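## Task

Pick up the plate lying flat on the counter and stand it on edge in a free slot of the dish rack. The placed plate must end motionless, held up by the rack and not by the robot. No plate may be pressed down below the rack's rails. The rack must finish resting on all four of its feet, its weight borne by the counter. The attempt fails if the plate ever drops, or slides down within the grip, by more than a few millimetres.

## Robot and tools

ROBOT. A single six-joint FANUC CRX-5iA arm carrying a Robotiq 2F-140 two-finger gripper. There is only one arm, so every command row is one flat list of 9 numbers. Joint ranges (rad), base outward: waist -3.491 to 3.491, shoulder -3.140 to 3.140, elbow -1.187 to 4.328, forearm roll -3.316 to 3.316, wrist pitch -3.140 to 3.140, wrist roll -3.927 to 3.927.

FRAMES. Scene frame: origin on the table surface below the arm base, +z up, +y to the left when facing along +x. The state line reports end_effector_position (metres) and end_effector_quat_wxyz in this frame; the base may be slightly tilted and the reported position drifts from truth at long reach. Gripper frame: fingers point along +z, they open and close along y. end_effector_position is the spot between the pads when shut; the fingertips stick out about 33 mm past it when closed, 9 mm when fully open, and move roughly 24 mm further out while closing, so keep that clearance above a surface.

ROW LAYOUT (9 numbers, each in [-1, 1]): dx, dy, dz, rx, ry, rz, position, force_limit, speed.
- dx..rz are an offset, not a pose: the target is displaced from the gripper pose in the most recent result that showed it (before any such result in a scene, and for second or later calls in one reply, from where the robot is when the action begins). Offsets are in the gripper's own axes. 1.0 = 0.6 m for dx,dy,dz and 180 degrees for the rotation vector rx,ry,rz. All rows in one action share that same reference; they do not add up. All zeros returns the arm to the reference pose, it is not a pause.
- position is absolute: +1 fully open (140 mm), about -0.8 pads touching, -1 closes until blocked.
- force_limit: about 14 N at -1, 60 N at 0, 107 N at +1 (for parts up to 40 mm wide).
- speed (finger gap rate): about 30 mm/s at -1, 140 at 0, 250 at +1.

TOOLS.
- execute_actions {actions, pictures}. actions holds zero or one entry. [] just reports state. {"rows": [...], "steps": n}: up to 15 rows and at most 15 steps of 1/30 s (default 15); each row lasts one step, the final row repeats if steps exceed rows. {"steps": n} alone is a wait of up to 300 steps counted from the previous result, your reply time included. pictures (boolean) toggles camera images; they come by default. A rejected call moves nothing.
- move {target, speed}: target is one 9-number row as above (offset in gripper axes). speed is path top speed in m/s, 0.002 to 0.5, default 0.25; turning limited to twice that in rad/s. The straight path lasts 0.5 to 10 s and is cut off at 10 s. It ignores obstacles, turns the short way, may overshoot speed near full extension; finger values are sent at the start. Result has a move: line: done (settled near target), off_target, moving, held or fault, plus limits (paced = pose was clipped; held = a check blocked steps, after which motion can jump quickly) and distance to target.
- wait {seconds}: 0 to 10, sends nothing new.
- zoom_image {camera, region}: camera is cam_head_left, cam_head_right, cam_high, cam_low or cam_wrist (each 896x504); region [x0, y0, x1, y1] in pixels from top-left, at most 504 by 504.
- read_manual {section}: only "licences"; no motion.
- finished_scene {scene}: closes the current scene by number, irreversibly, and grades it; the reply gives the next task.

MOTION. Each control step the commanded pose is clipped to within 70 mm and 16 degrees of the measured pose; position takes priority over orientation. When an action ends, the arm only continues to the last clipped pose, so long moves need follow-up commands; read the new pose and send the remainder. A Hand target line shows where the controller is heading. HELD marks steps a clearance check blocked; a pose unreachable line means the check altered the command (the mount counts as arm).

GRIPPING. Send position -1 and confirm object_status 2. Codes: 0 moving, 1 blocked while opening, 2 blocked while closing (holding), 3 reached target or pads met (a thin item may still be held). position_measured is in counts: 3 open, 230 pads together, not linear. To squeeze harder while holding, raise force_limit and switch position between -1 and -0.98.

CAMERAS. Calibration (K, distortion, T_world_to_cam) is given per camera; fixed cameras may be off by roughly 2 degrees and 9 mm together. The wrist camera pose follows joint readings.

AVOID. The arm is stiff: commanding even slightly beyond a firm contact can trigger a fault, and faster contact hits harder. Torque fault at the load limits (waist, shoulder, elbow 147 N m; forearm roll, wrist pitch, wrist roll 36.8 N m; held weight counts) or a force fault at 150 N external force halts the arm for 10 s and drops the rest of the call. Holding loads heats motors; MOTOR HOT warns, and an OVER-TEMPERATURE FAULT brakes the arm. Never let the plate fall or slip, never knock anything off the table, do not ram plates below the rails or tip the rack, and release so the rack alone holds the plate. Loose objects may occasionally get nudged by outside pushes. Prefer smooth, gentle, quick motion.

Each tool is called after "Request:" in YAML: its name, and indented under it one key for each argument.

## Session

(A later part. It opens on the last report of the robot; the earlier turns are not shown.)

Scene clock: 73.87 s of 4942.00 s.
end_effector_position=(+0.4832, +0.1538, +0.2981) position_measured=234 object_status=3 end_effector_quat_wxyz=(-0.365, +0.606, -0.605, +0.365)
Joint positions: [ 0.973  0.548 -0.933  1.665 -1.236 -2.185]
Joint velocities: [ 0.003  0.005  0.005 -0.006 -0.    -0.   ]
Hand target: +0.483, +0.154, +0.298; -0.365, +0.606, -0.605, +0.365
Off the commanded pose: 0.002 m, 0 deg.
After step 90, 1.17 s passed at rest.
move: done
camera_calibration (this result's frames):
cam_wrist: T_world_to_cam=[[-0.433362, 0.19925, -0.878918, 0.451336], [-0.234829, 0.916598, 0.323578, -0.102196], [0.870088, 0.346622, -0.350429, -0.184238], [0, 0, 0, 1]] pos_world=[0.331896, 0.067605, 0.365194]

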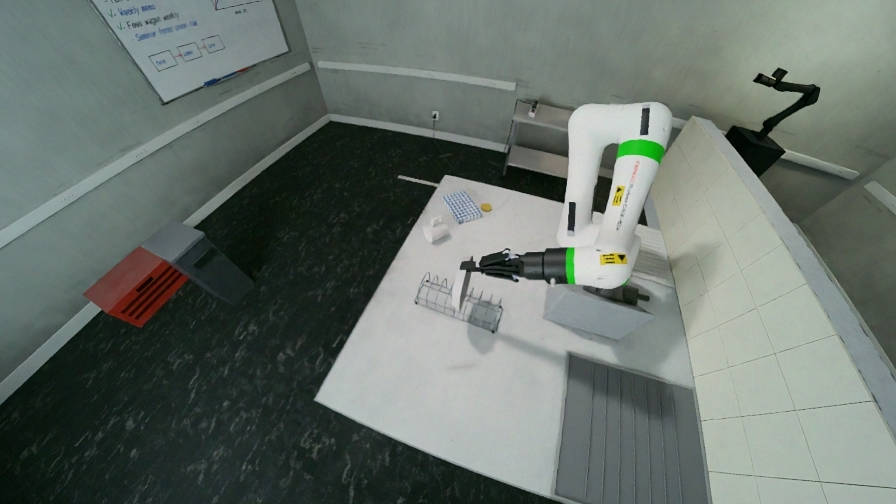

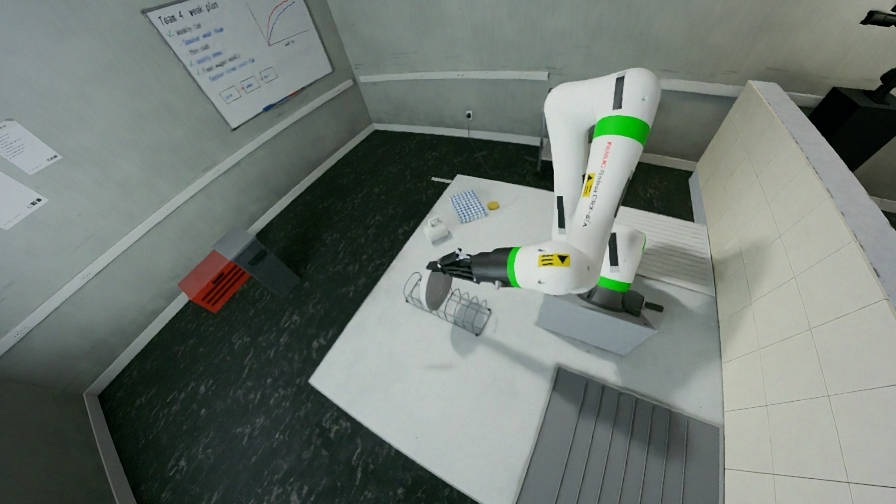

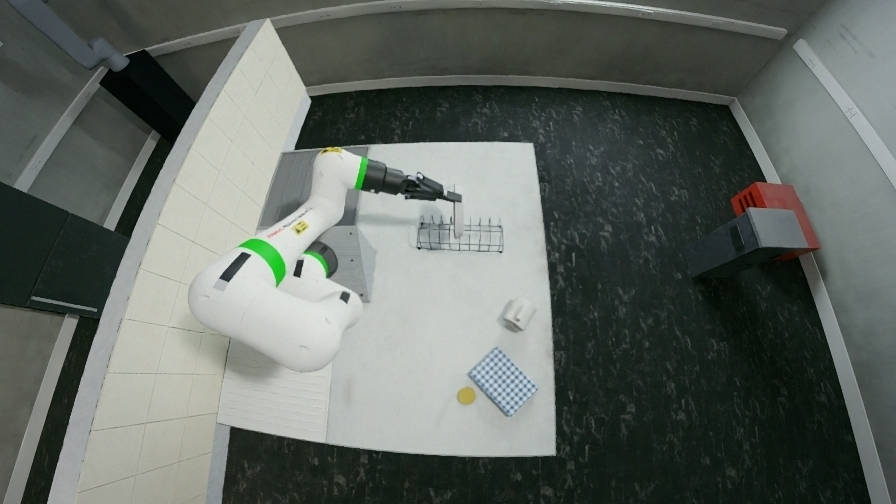

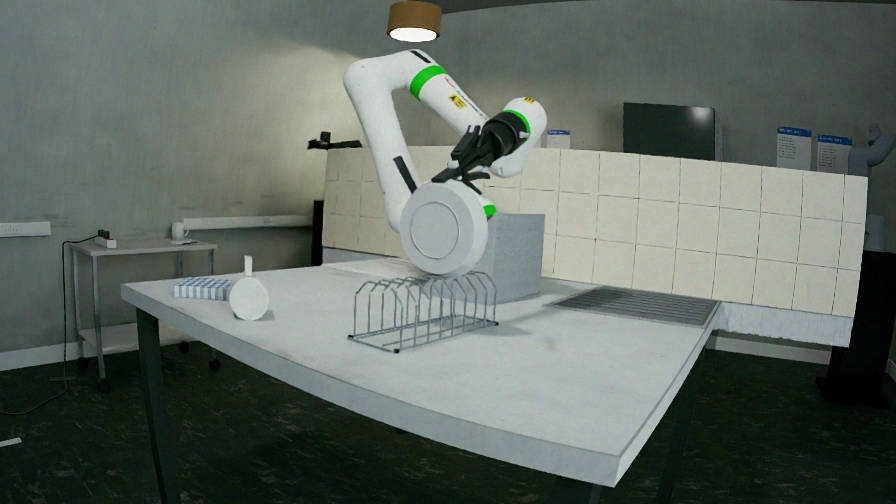

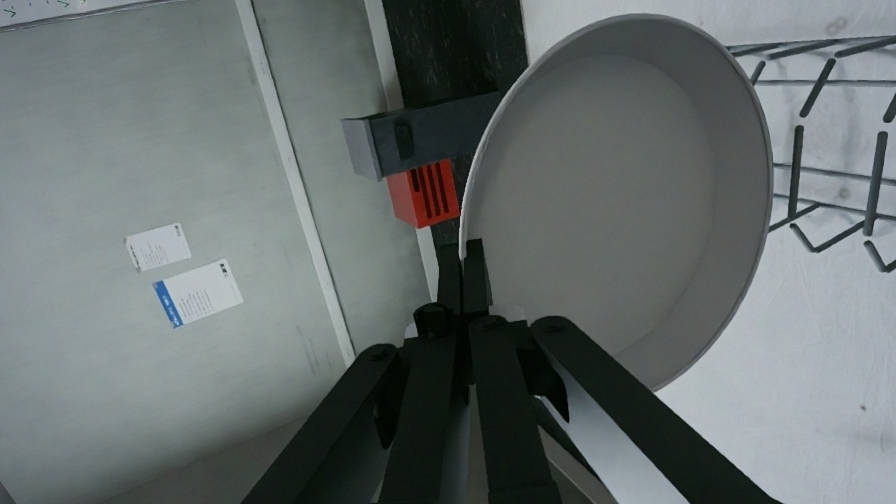

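Request:
move:
  target: [0,0.0055,-0.0103,0,0,0,-1,1,-0.5]
  speed: 0.03

Request:
zoom_image:
  camera: "cam_wrist"
  region: [640,0,896,320]

Request:
zoom_image:
  camera: "cam_head_left"
  region: [410,250,510,340]

Scene clock: 86.70 s of 4942.00 s.
end_effector_position=(+0.4764, +0.1538, +0.2980) position_measured=234 object_status=3 end_effector_quat_wxyz=(-0.365, +0.606, -0.605, +0.365)
Joint positions: [ 0.997  0.545 -0.941  1.643 -1.238 -2.19 ]
Joint velocities: [ 0.006 -0.    -0.002 -0.006 -0.001 -0.001]
Hand target: +0.476, +0.154, +0.298; -0.365, +0.606, -0.605, +0.365
Off the commanded pose: 0.000 m, 0 deg.
After step 90, 9.13 s passed at rest.
move: done
camera_calibration (this result's frames):
cam_wrist: T_world_to_cam=[[-0.433372, 0.199252, -0.878913, 0.448296], [-0.234828, 0.916597, 0.323584, -0.103784], [0.870083, 0.346625, -0.350437, -0.178296], [0, 0, 0, 1]] pos_world=[0.32504, 0.0676063, 0.365114]

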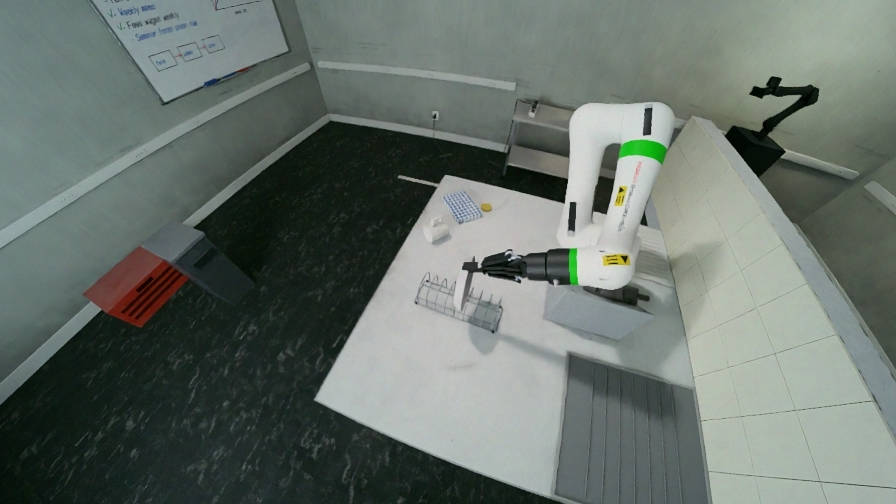

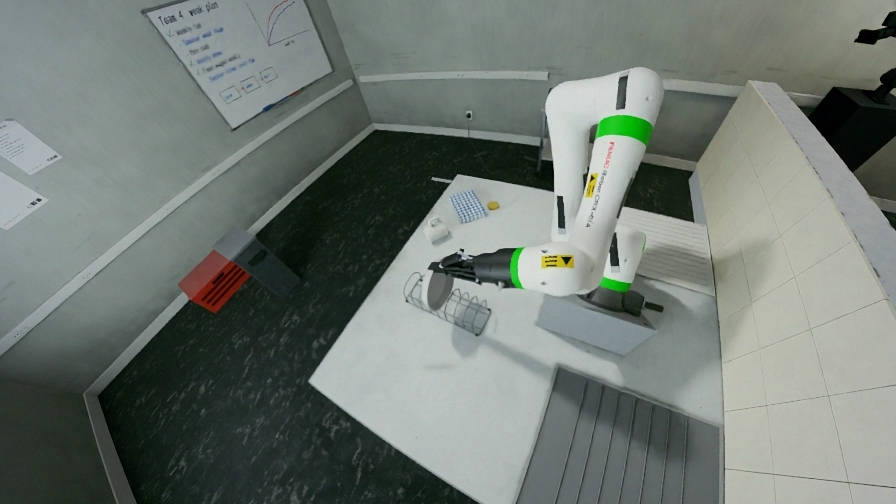

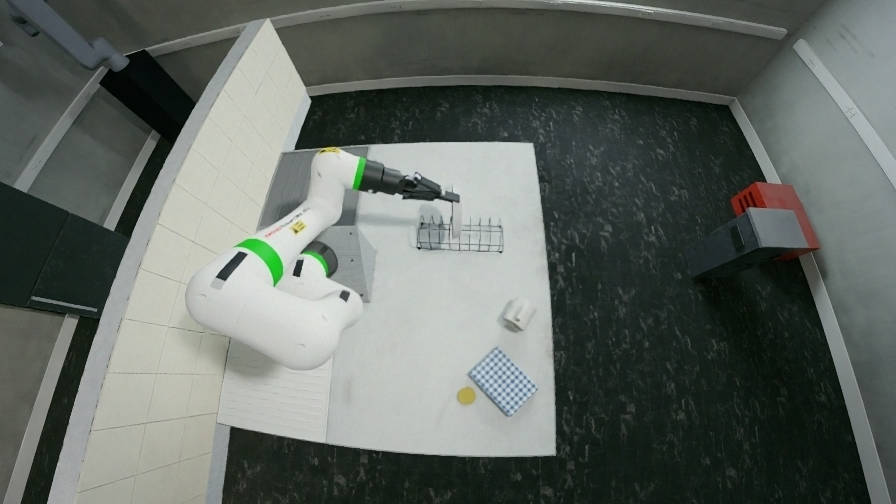

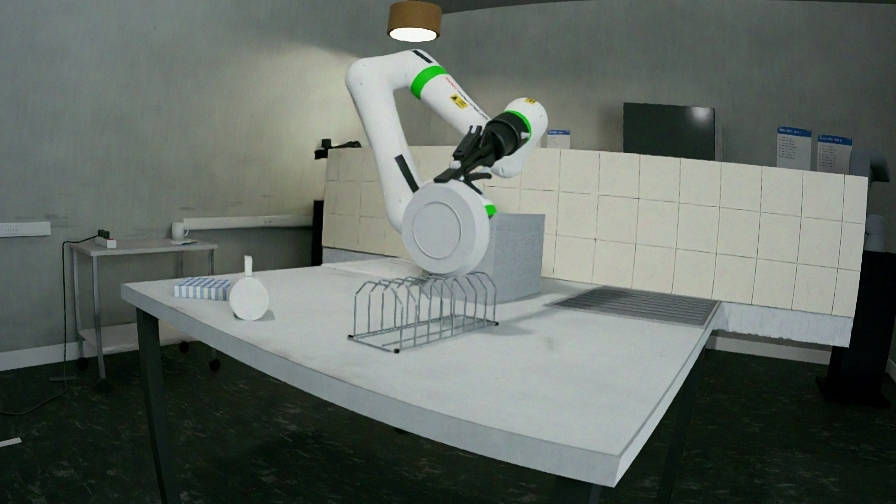

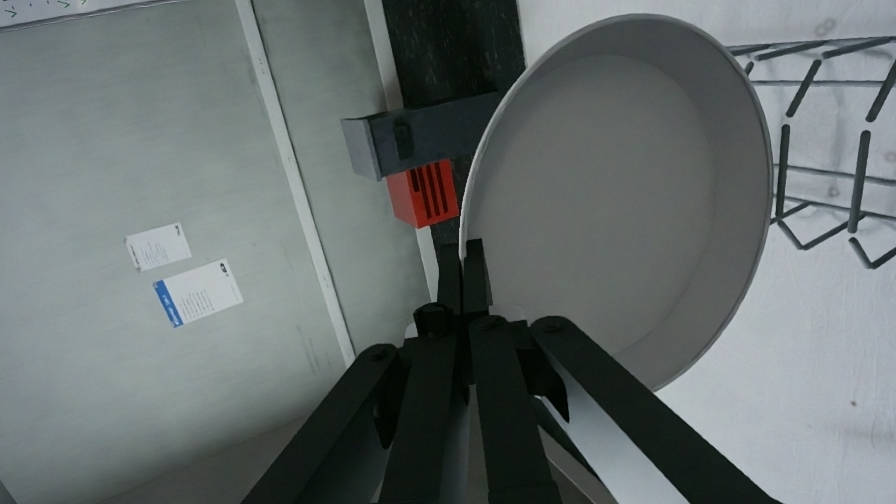

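Region (640, 0, 896, 320) of cam_wrist's 896x504 image, scaled by 1.575, with more detail than that image has; it fills the left 403 columns of this view, and the rest is white.

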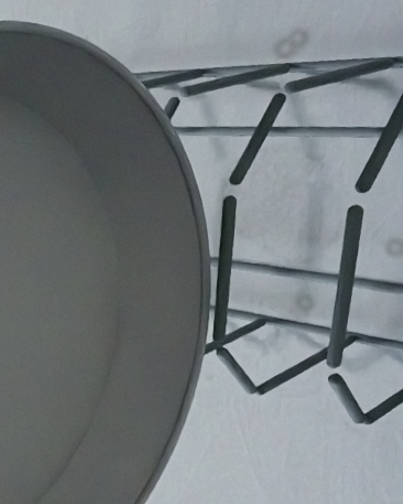

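Region (410, 250, 510, 340) of cam_head_left's 896x504 image, scaled by 5.040, with more detail than that image has; it fills the top 454 rows of this view, and the rest is white.

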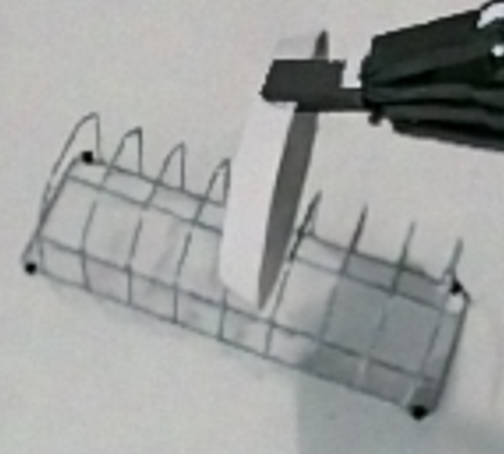

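Request:
move:
  target: [0,0.0442,0.0234,0,0,0,-1,1,-0.5]
  speed: 0.03

Request:
zoom_image:
  camera: "cam_wrist"
  region: [600,0,896,340]

Request:
zoom_image:
  camera: "cam_high"
  region: [400,170,520,270]

Scene clock: 91.03 s of 4942.00 s.
end_effector_position=(+0.4765, +0.1536, +0.2682) position_measured=234 object_status=3 end_effector_quat_wxyz=(-0.365, +0.606, -0.605, +0.365)
Joint positions: [ 0.939  0.587 -0.977  1.726 -1.245 -2.272]
Joint velocities: [-0.004  0.003 -0.002  0.006 -0.001 -0.005]
Hand target: +0.477, +0.154, +0.268; -0.365, +0.606, -0.605, +0.365
Off the commanded pose: 0.000 m, 0 deg.
After step 90, 0.03 s passed at rest.
move: done
camera_calibration (this result's frames):
cam_wrist: T_world_to_cam=[[-0.433387, 0.199216, -0.878913, 0.422169], [-0.234486, 0.916744, 0.323414, -0.0941032], [0.870168, 0.346256, -0.350592, -0.188749], [0, 0, 0, 1]] pos_world=[0.32514, 0.0675215, 0.33531]

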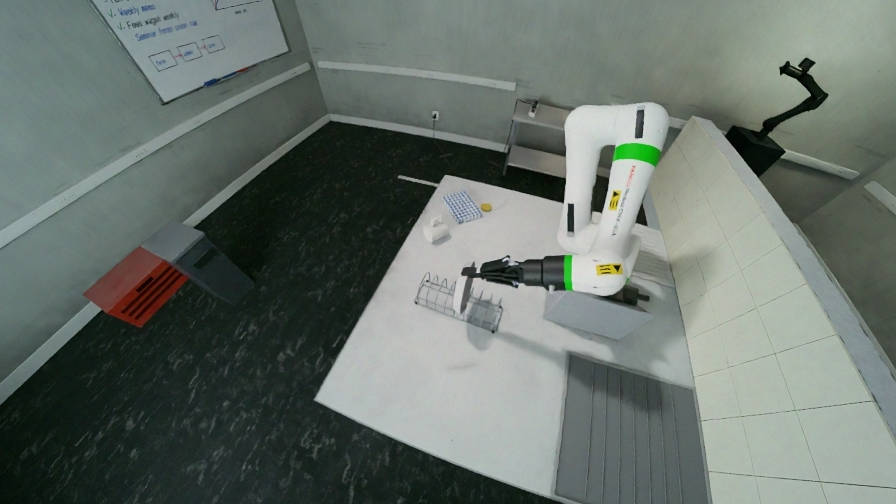

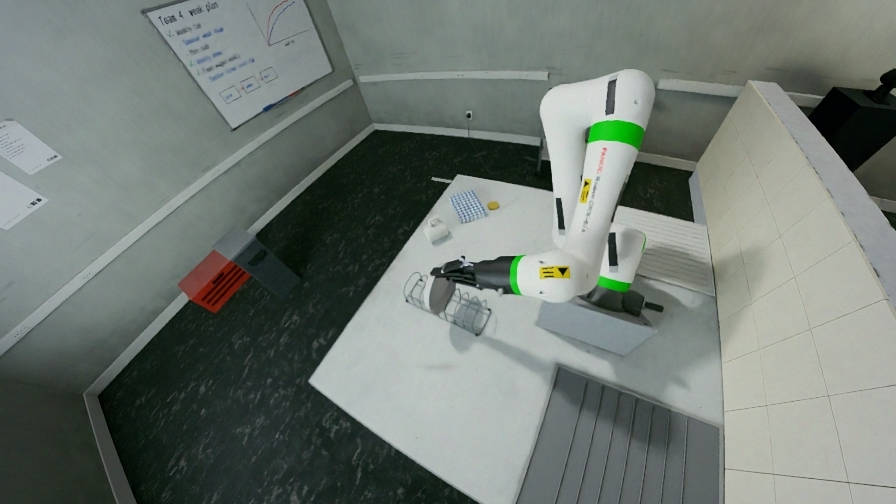

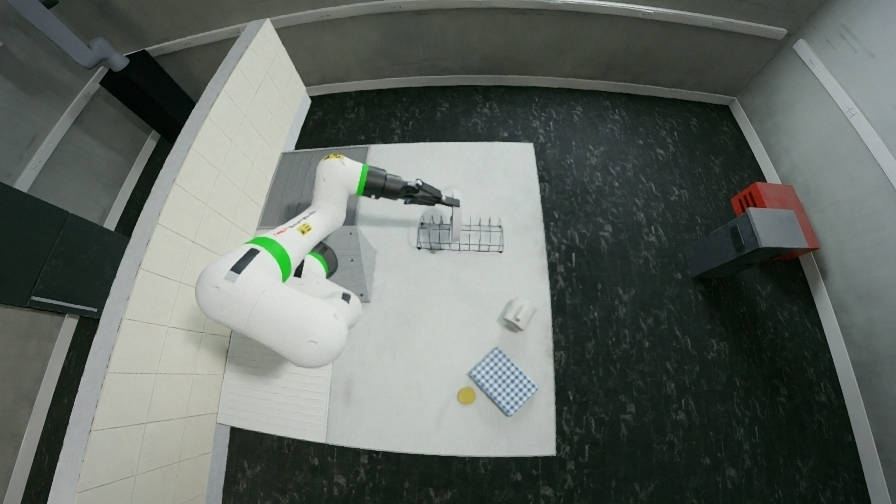

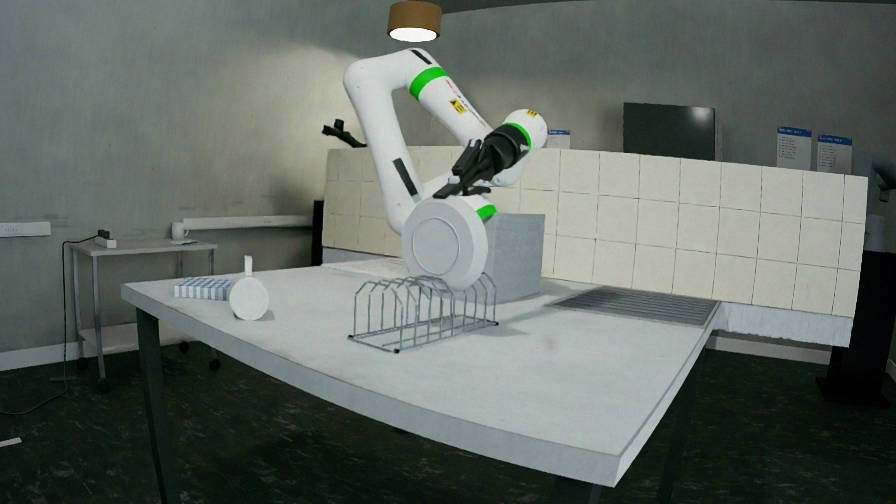

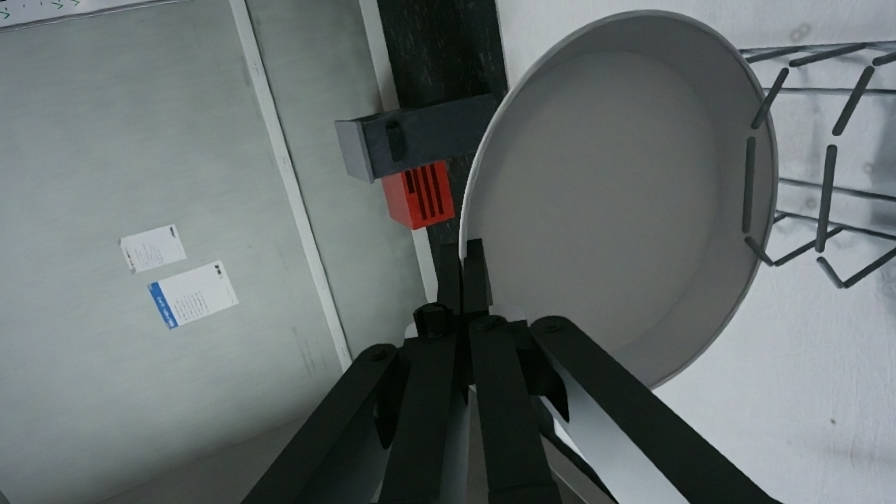

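Region (600, 0, 896, 340) of cam_wrist's 896x504 image, scaled by 1.482, with more detail than that image has; it fills the left 439 columns of this view, and the rest is white.

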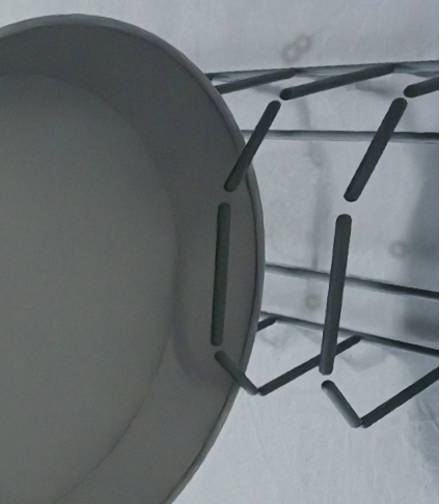

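Region (400, 170, 520, 270) of cam_high's 896x504 image, scaled by 4.200, with more detail than that image has.

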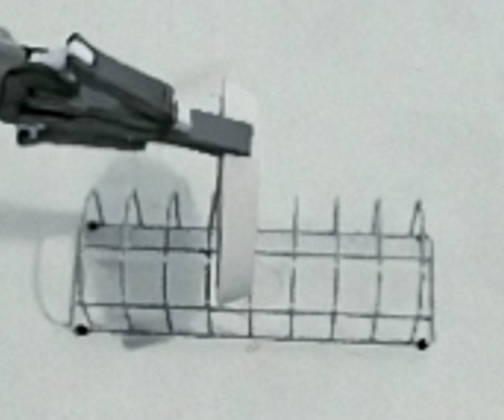

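Request:
move:
  target: [0,0.0023,-0.0044,0,0,0,-1,1,-0.5]
  speed: 0.01

Request:
zoom_image:
  camera: "cam_wrist"
  region: [600,0,896,340]

Scene clock: 95.10 s of 4942.00 s.
end_effector_position=(+0.4736, +0.1536, +0.2682) position_measured=234 object_status=3 end_effector_quat_wxyz=(-0.365, +0.606, -0.605, +0.365)
Joint positions: [ 0.95   0.586 -0.981  1.716 -1.245 -2.274]
Joint velocities: [ 0.003 -0.001 -0.002 -0.004 -0.    -0.001]
Hand target: +0.474, +0.154, +0.268; -0.365, +0.606, -0.605, +0.365
Off the commanded pose: 0.000 m, 0 deg.
After step 90, 0.37 s passed at rest.
move: done
camera_calibration (this result's frames):
cam_wrist: T_world_to_cam=[[-0.4334, 0.199204, -0.87891, 0.420896], [-0.234491, 0.916745, 0.323409, -0.0947757], [0.87016, 0.346261, -0.350605, -0.18621], [0, 0, 0, 1]] pos_world=[0.322225, 0.0675186, 0.335294]

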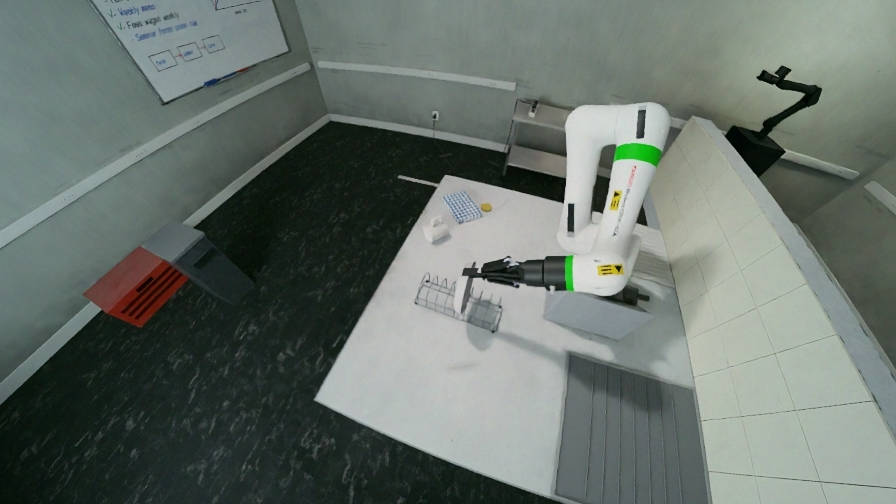

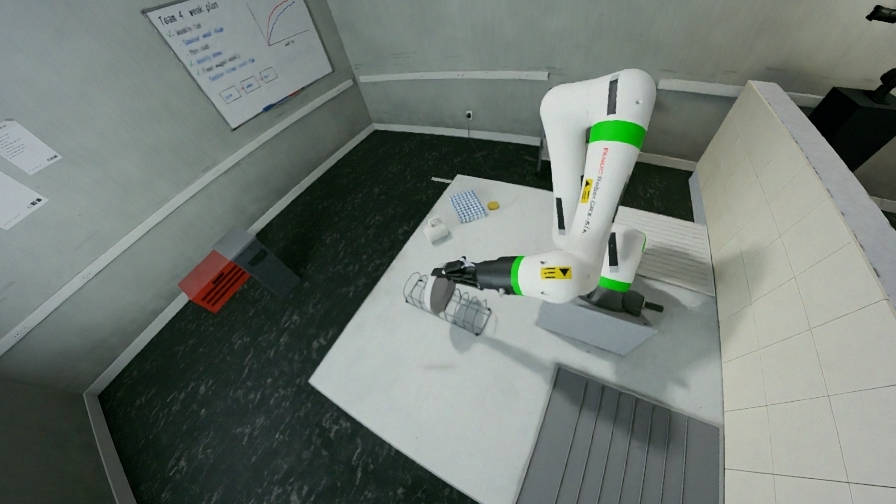

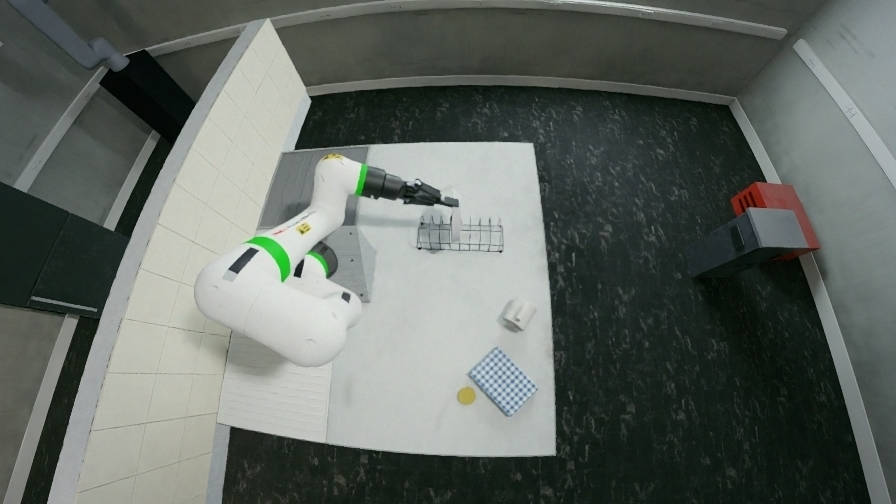

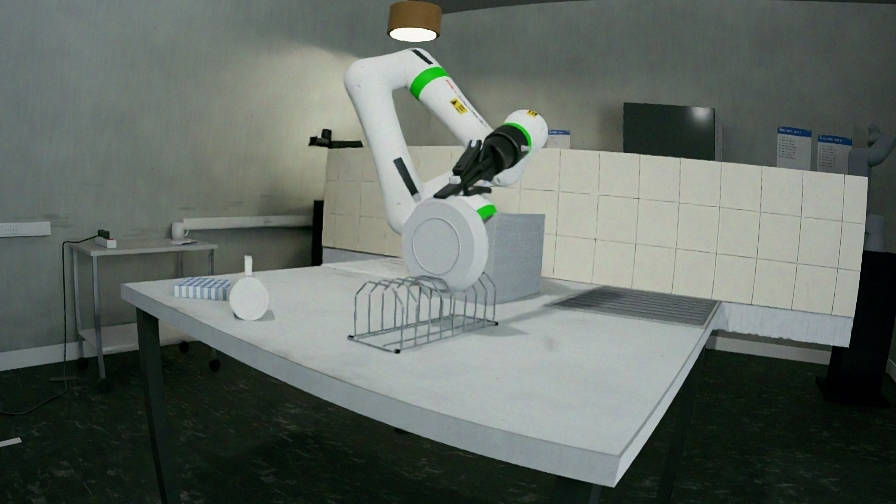

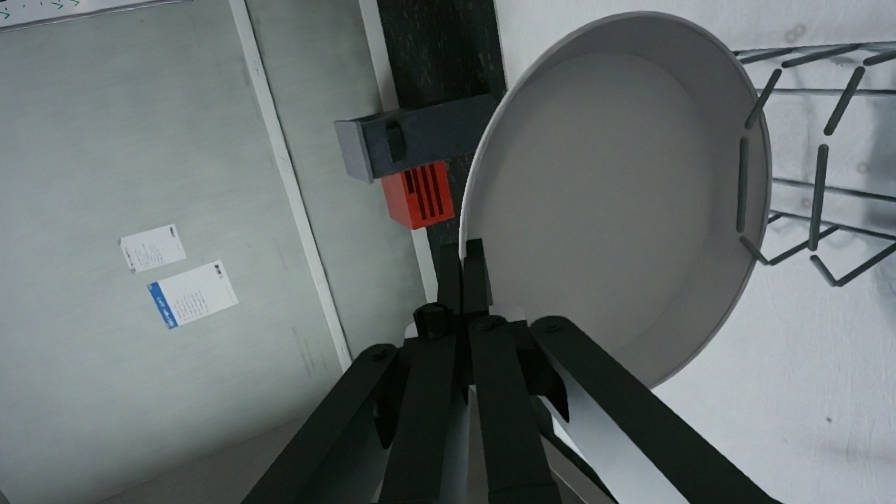

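Region (600, 0, 896, 340) of cam_wrist's 896x504 image, scaled by 1.482, with more detail than that image has; it fills the left 439 columns of this view, and the rest is white.

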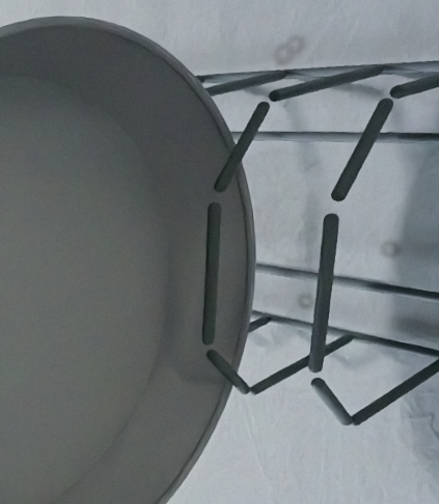

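Request:
move:
  target: [0,0.0457,0.0205,0,0,0,-1,1,-0.5]
  speed: 0.02

Request:
zoom_image:
  camera: "cam_wrist"
  region: [600,0,896,340]

Request:
zoom_image:
  camera: "cam_high"
  region: [400,170,520,270]

Scene clock: 100.07 s of 4942.00 s.
end_effector_position=(+0.4718, +0.1535, +0.2383) position_measured=234 object_status=3 end_effector_quat_wxyz=(-0.365, +0.606, -0.605, +0.366)
Joint positions: [ 0.891  0.635 -1.012  1.801 -1.263 -2.358]
Joint velocities: [-0.004  0.003 -0.     0.006 -0.001 -0.003]
Hand target: +0.472, +0.153, +0.238; -0.365, +0.606, -0.605, +0.366
Off the commanded pose: 0.000 m, 0 deg.
After step 90, 0.20 s passed at rest.
move: done
camera_calibration (this result's frames):
cam_wrist: T_world_to_cam=[[-0.433395, 0.199121, -0.878931, 0.393943], [-0.234158, 0.916908, 0.323186, -0.0855448], [0.870252, 0.345876, -0.350758, -0.194976], [0, 0, 0, 1]] pos_world=[0.32038, 0.067432, 0.305506]

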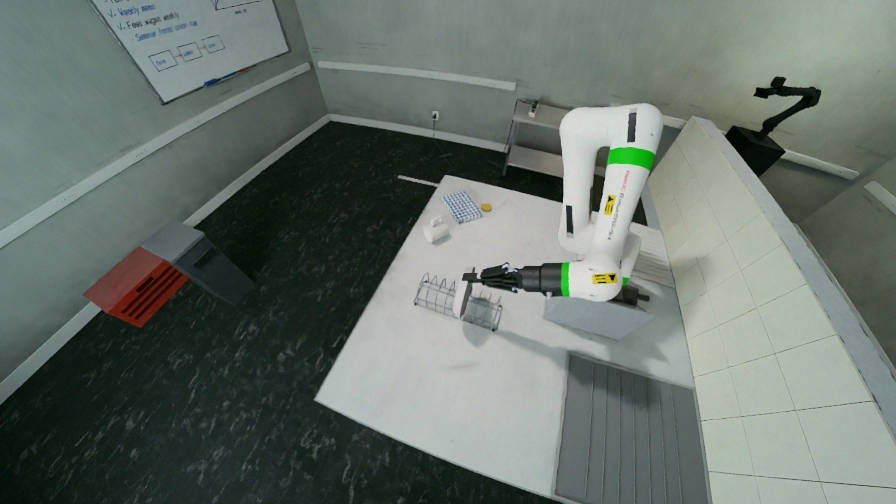

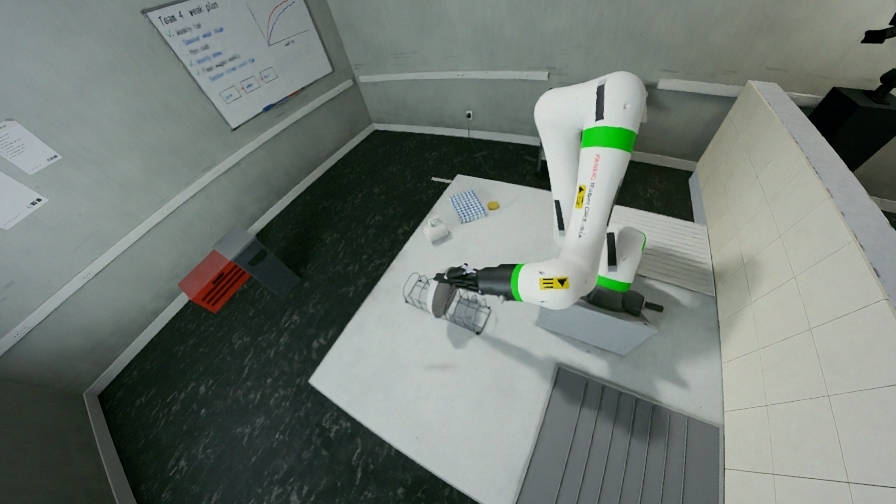

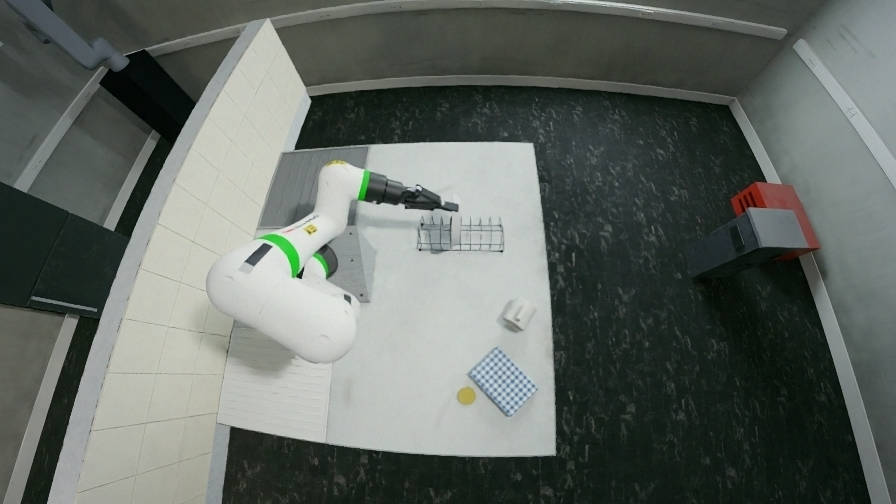

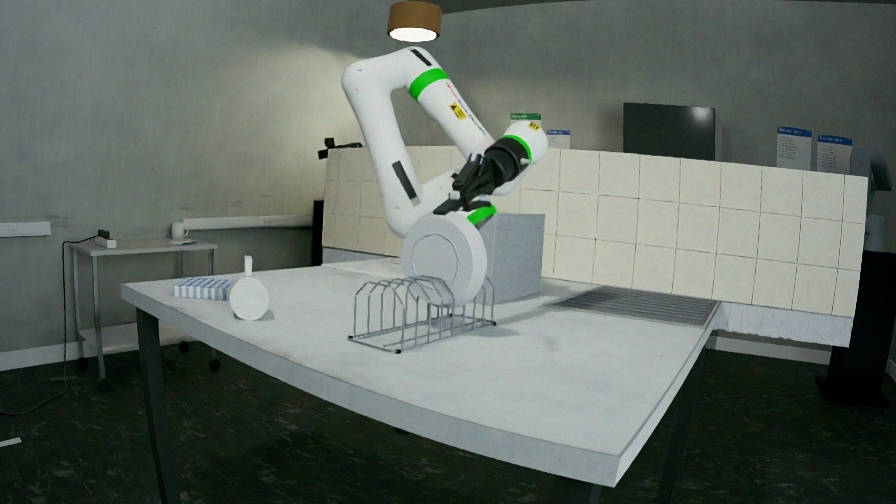

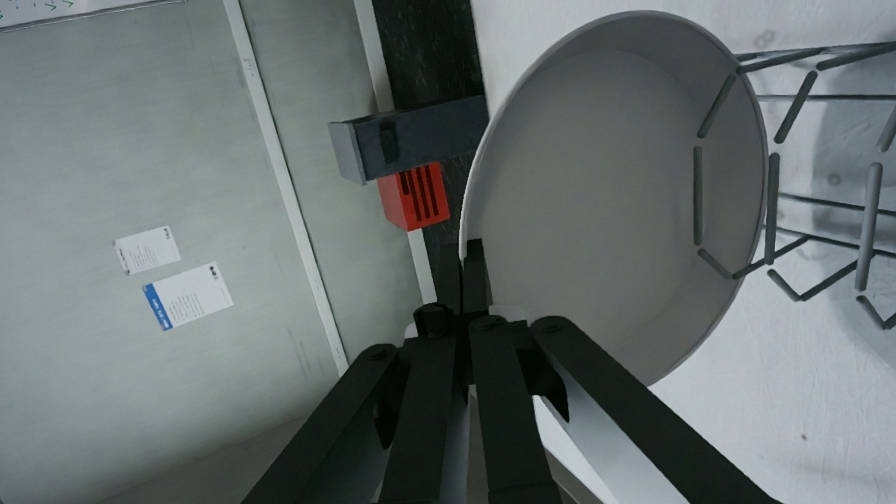

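Region (600, 0, 896, 340) of cam_wrist's 896x504 image, scaled by 1.482, with more detail than that image has; it fills the left 439 columns of this view, and the rest is white.

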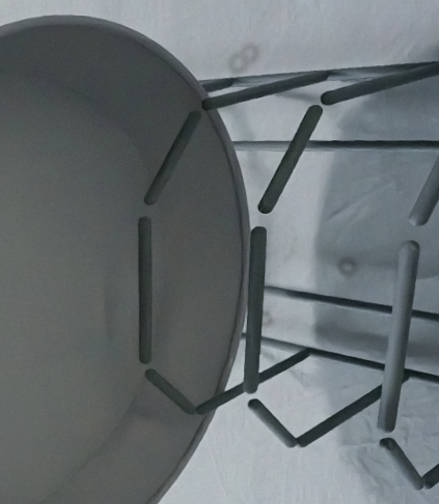

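Region (400, 170, 520, 270) of cam_high's 896x504 image, scaled by 4.200, with more detail than that image has.

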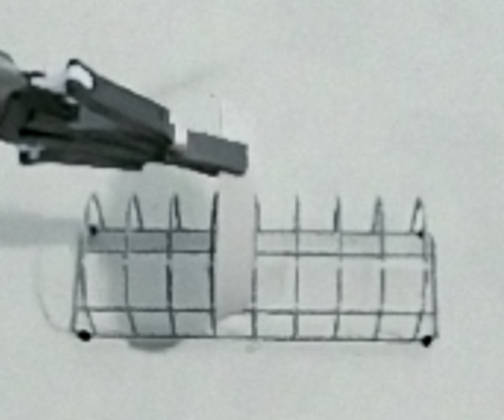

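Request:
move:
  target: [0,0.04,0.024,0,0,0,-1,1,-0.5]
  speed: 0.015

Request:
zoom_image:
  camera: "cam_wrist"
  region: [600,0,896,340]

Request:
zoom_image:
  camera: "cam_high"
  region: [400,170,520,270]

Scene clock: 105.63 s of 4942.00 s.
end_effector_position=(+0.4734, +0.1533, +0.2106) position_measured=234 object_status=3 end_effector_quat_wxyz=(-0.365, +0.606, -0.606, +0.366)
Joint positions: [ 0.816  0.691 -1.031  1.896 -1.291 -2.43 ]
Joint velocities: [-0.006  0.003 -0.002  0.009 -0.003 -0.004]
Hand target: +0.473, +0.153, +0.210; -0.365, +0.606, -0.606, +0.366
Off the commanded pose: 0.000 m, 0 deg.
After step 90, 0.50 s passed at rest.
move: done
camera_calibration (this result's frames):
cam_wrist: T_world_to_cam=[[-0.433358, 0.199015, -0.878973, 0.370315], [-0.233869, 0.917068, 0.322944, -0.076192], [0.870348, 0.345515, -0.350875, -0.206023], [0, 0, 0, 1]] pos_world=[0.321972, 0.0673589, 0.277814]

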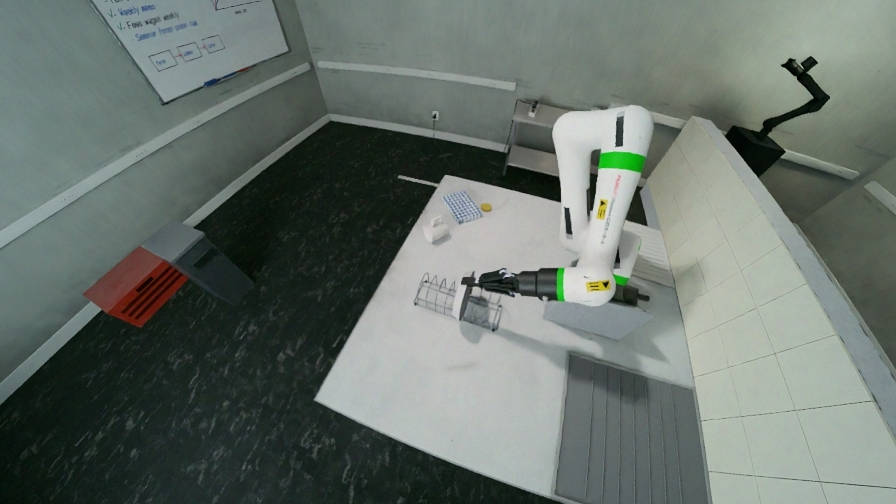

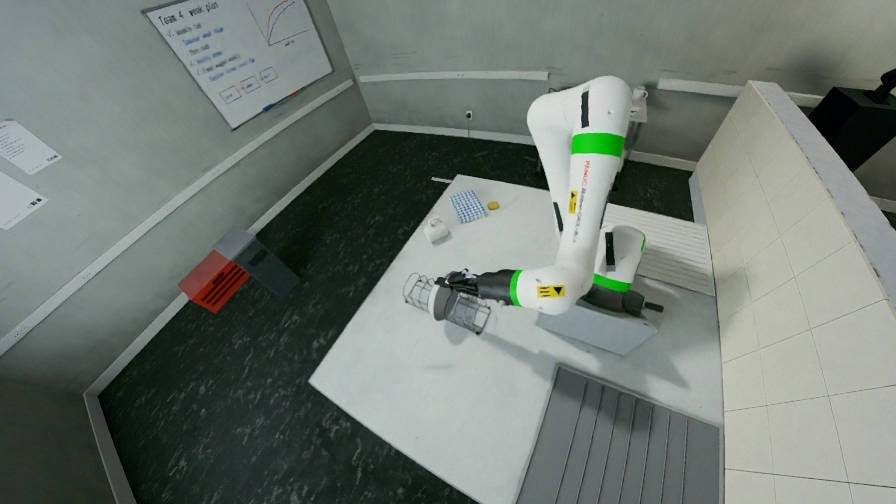

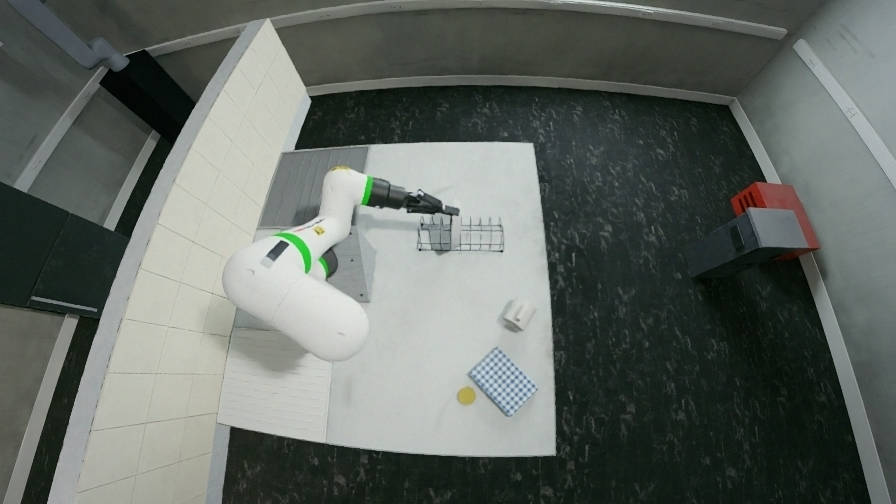

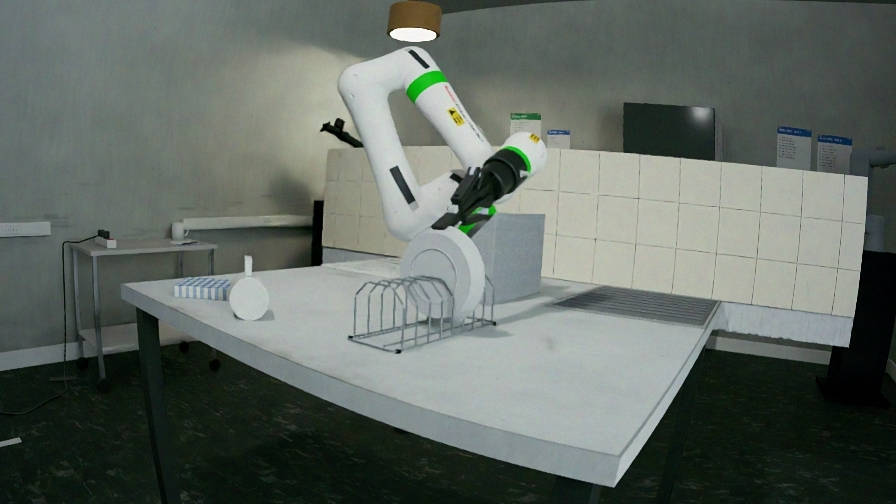

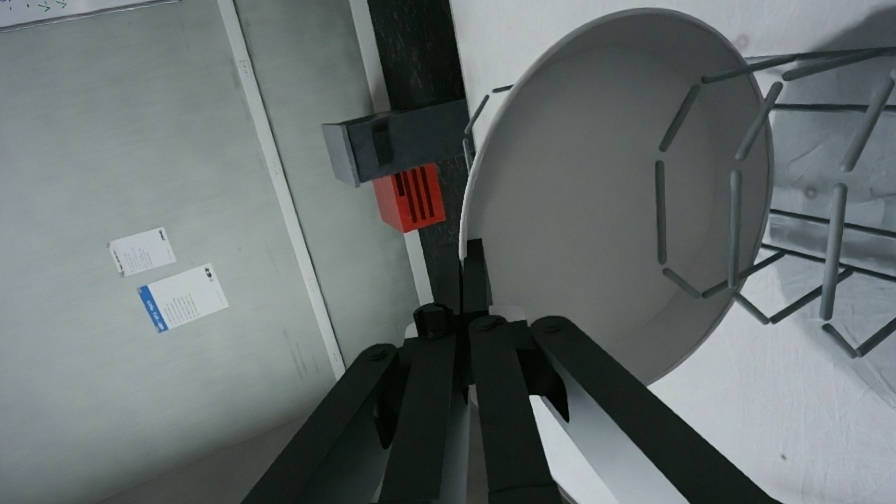

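Region (600, 0, 896, 340) of cam_wrist's 896x504 image, scaled by 1.482, with more detail than that image has; it fills the left 439 columns of this view, and the rest is white.

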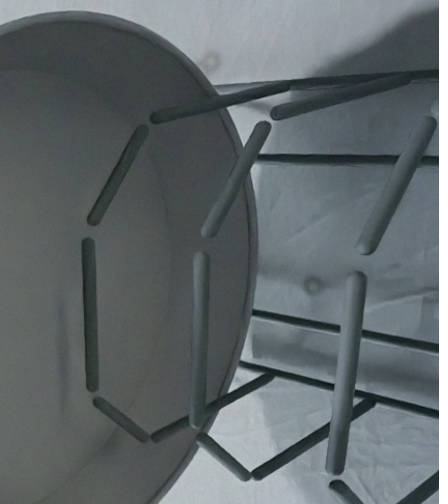

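Region (400, 170, 520, 270) of cam_high's 896x504 image, scaled by 4.200, with more detail than that image has.

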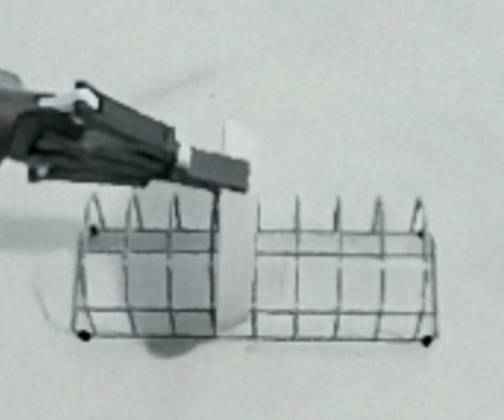

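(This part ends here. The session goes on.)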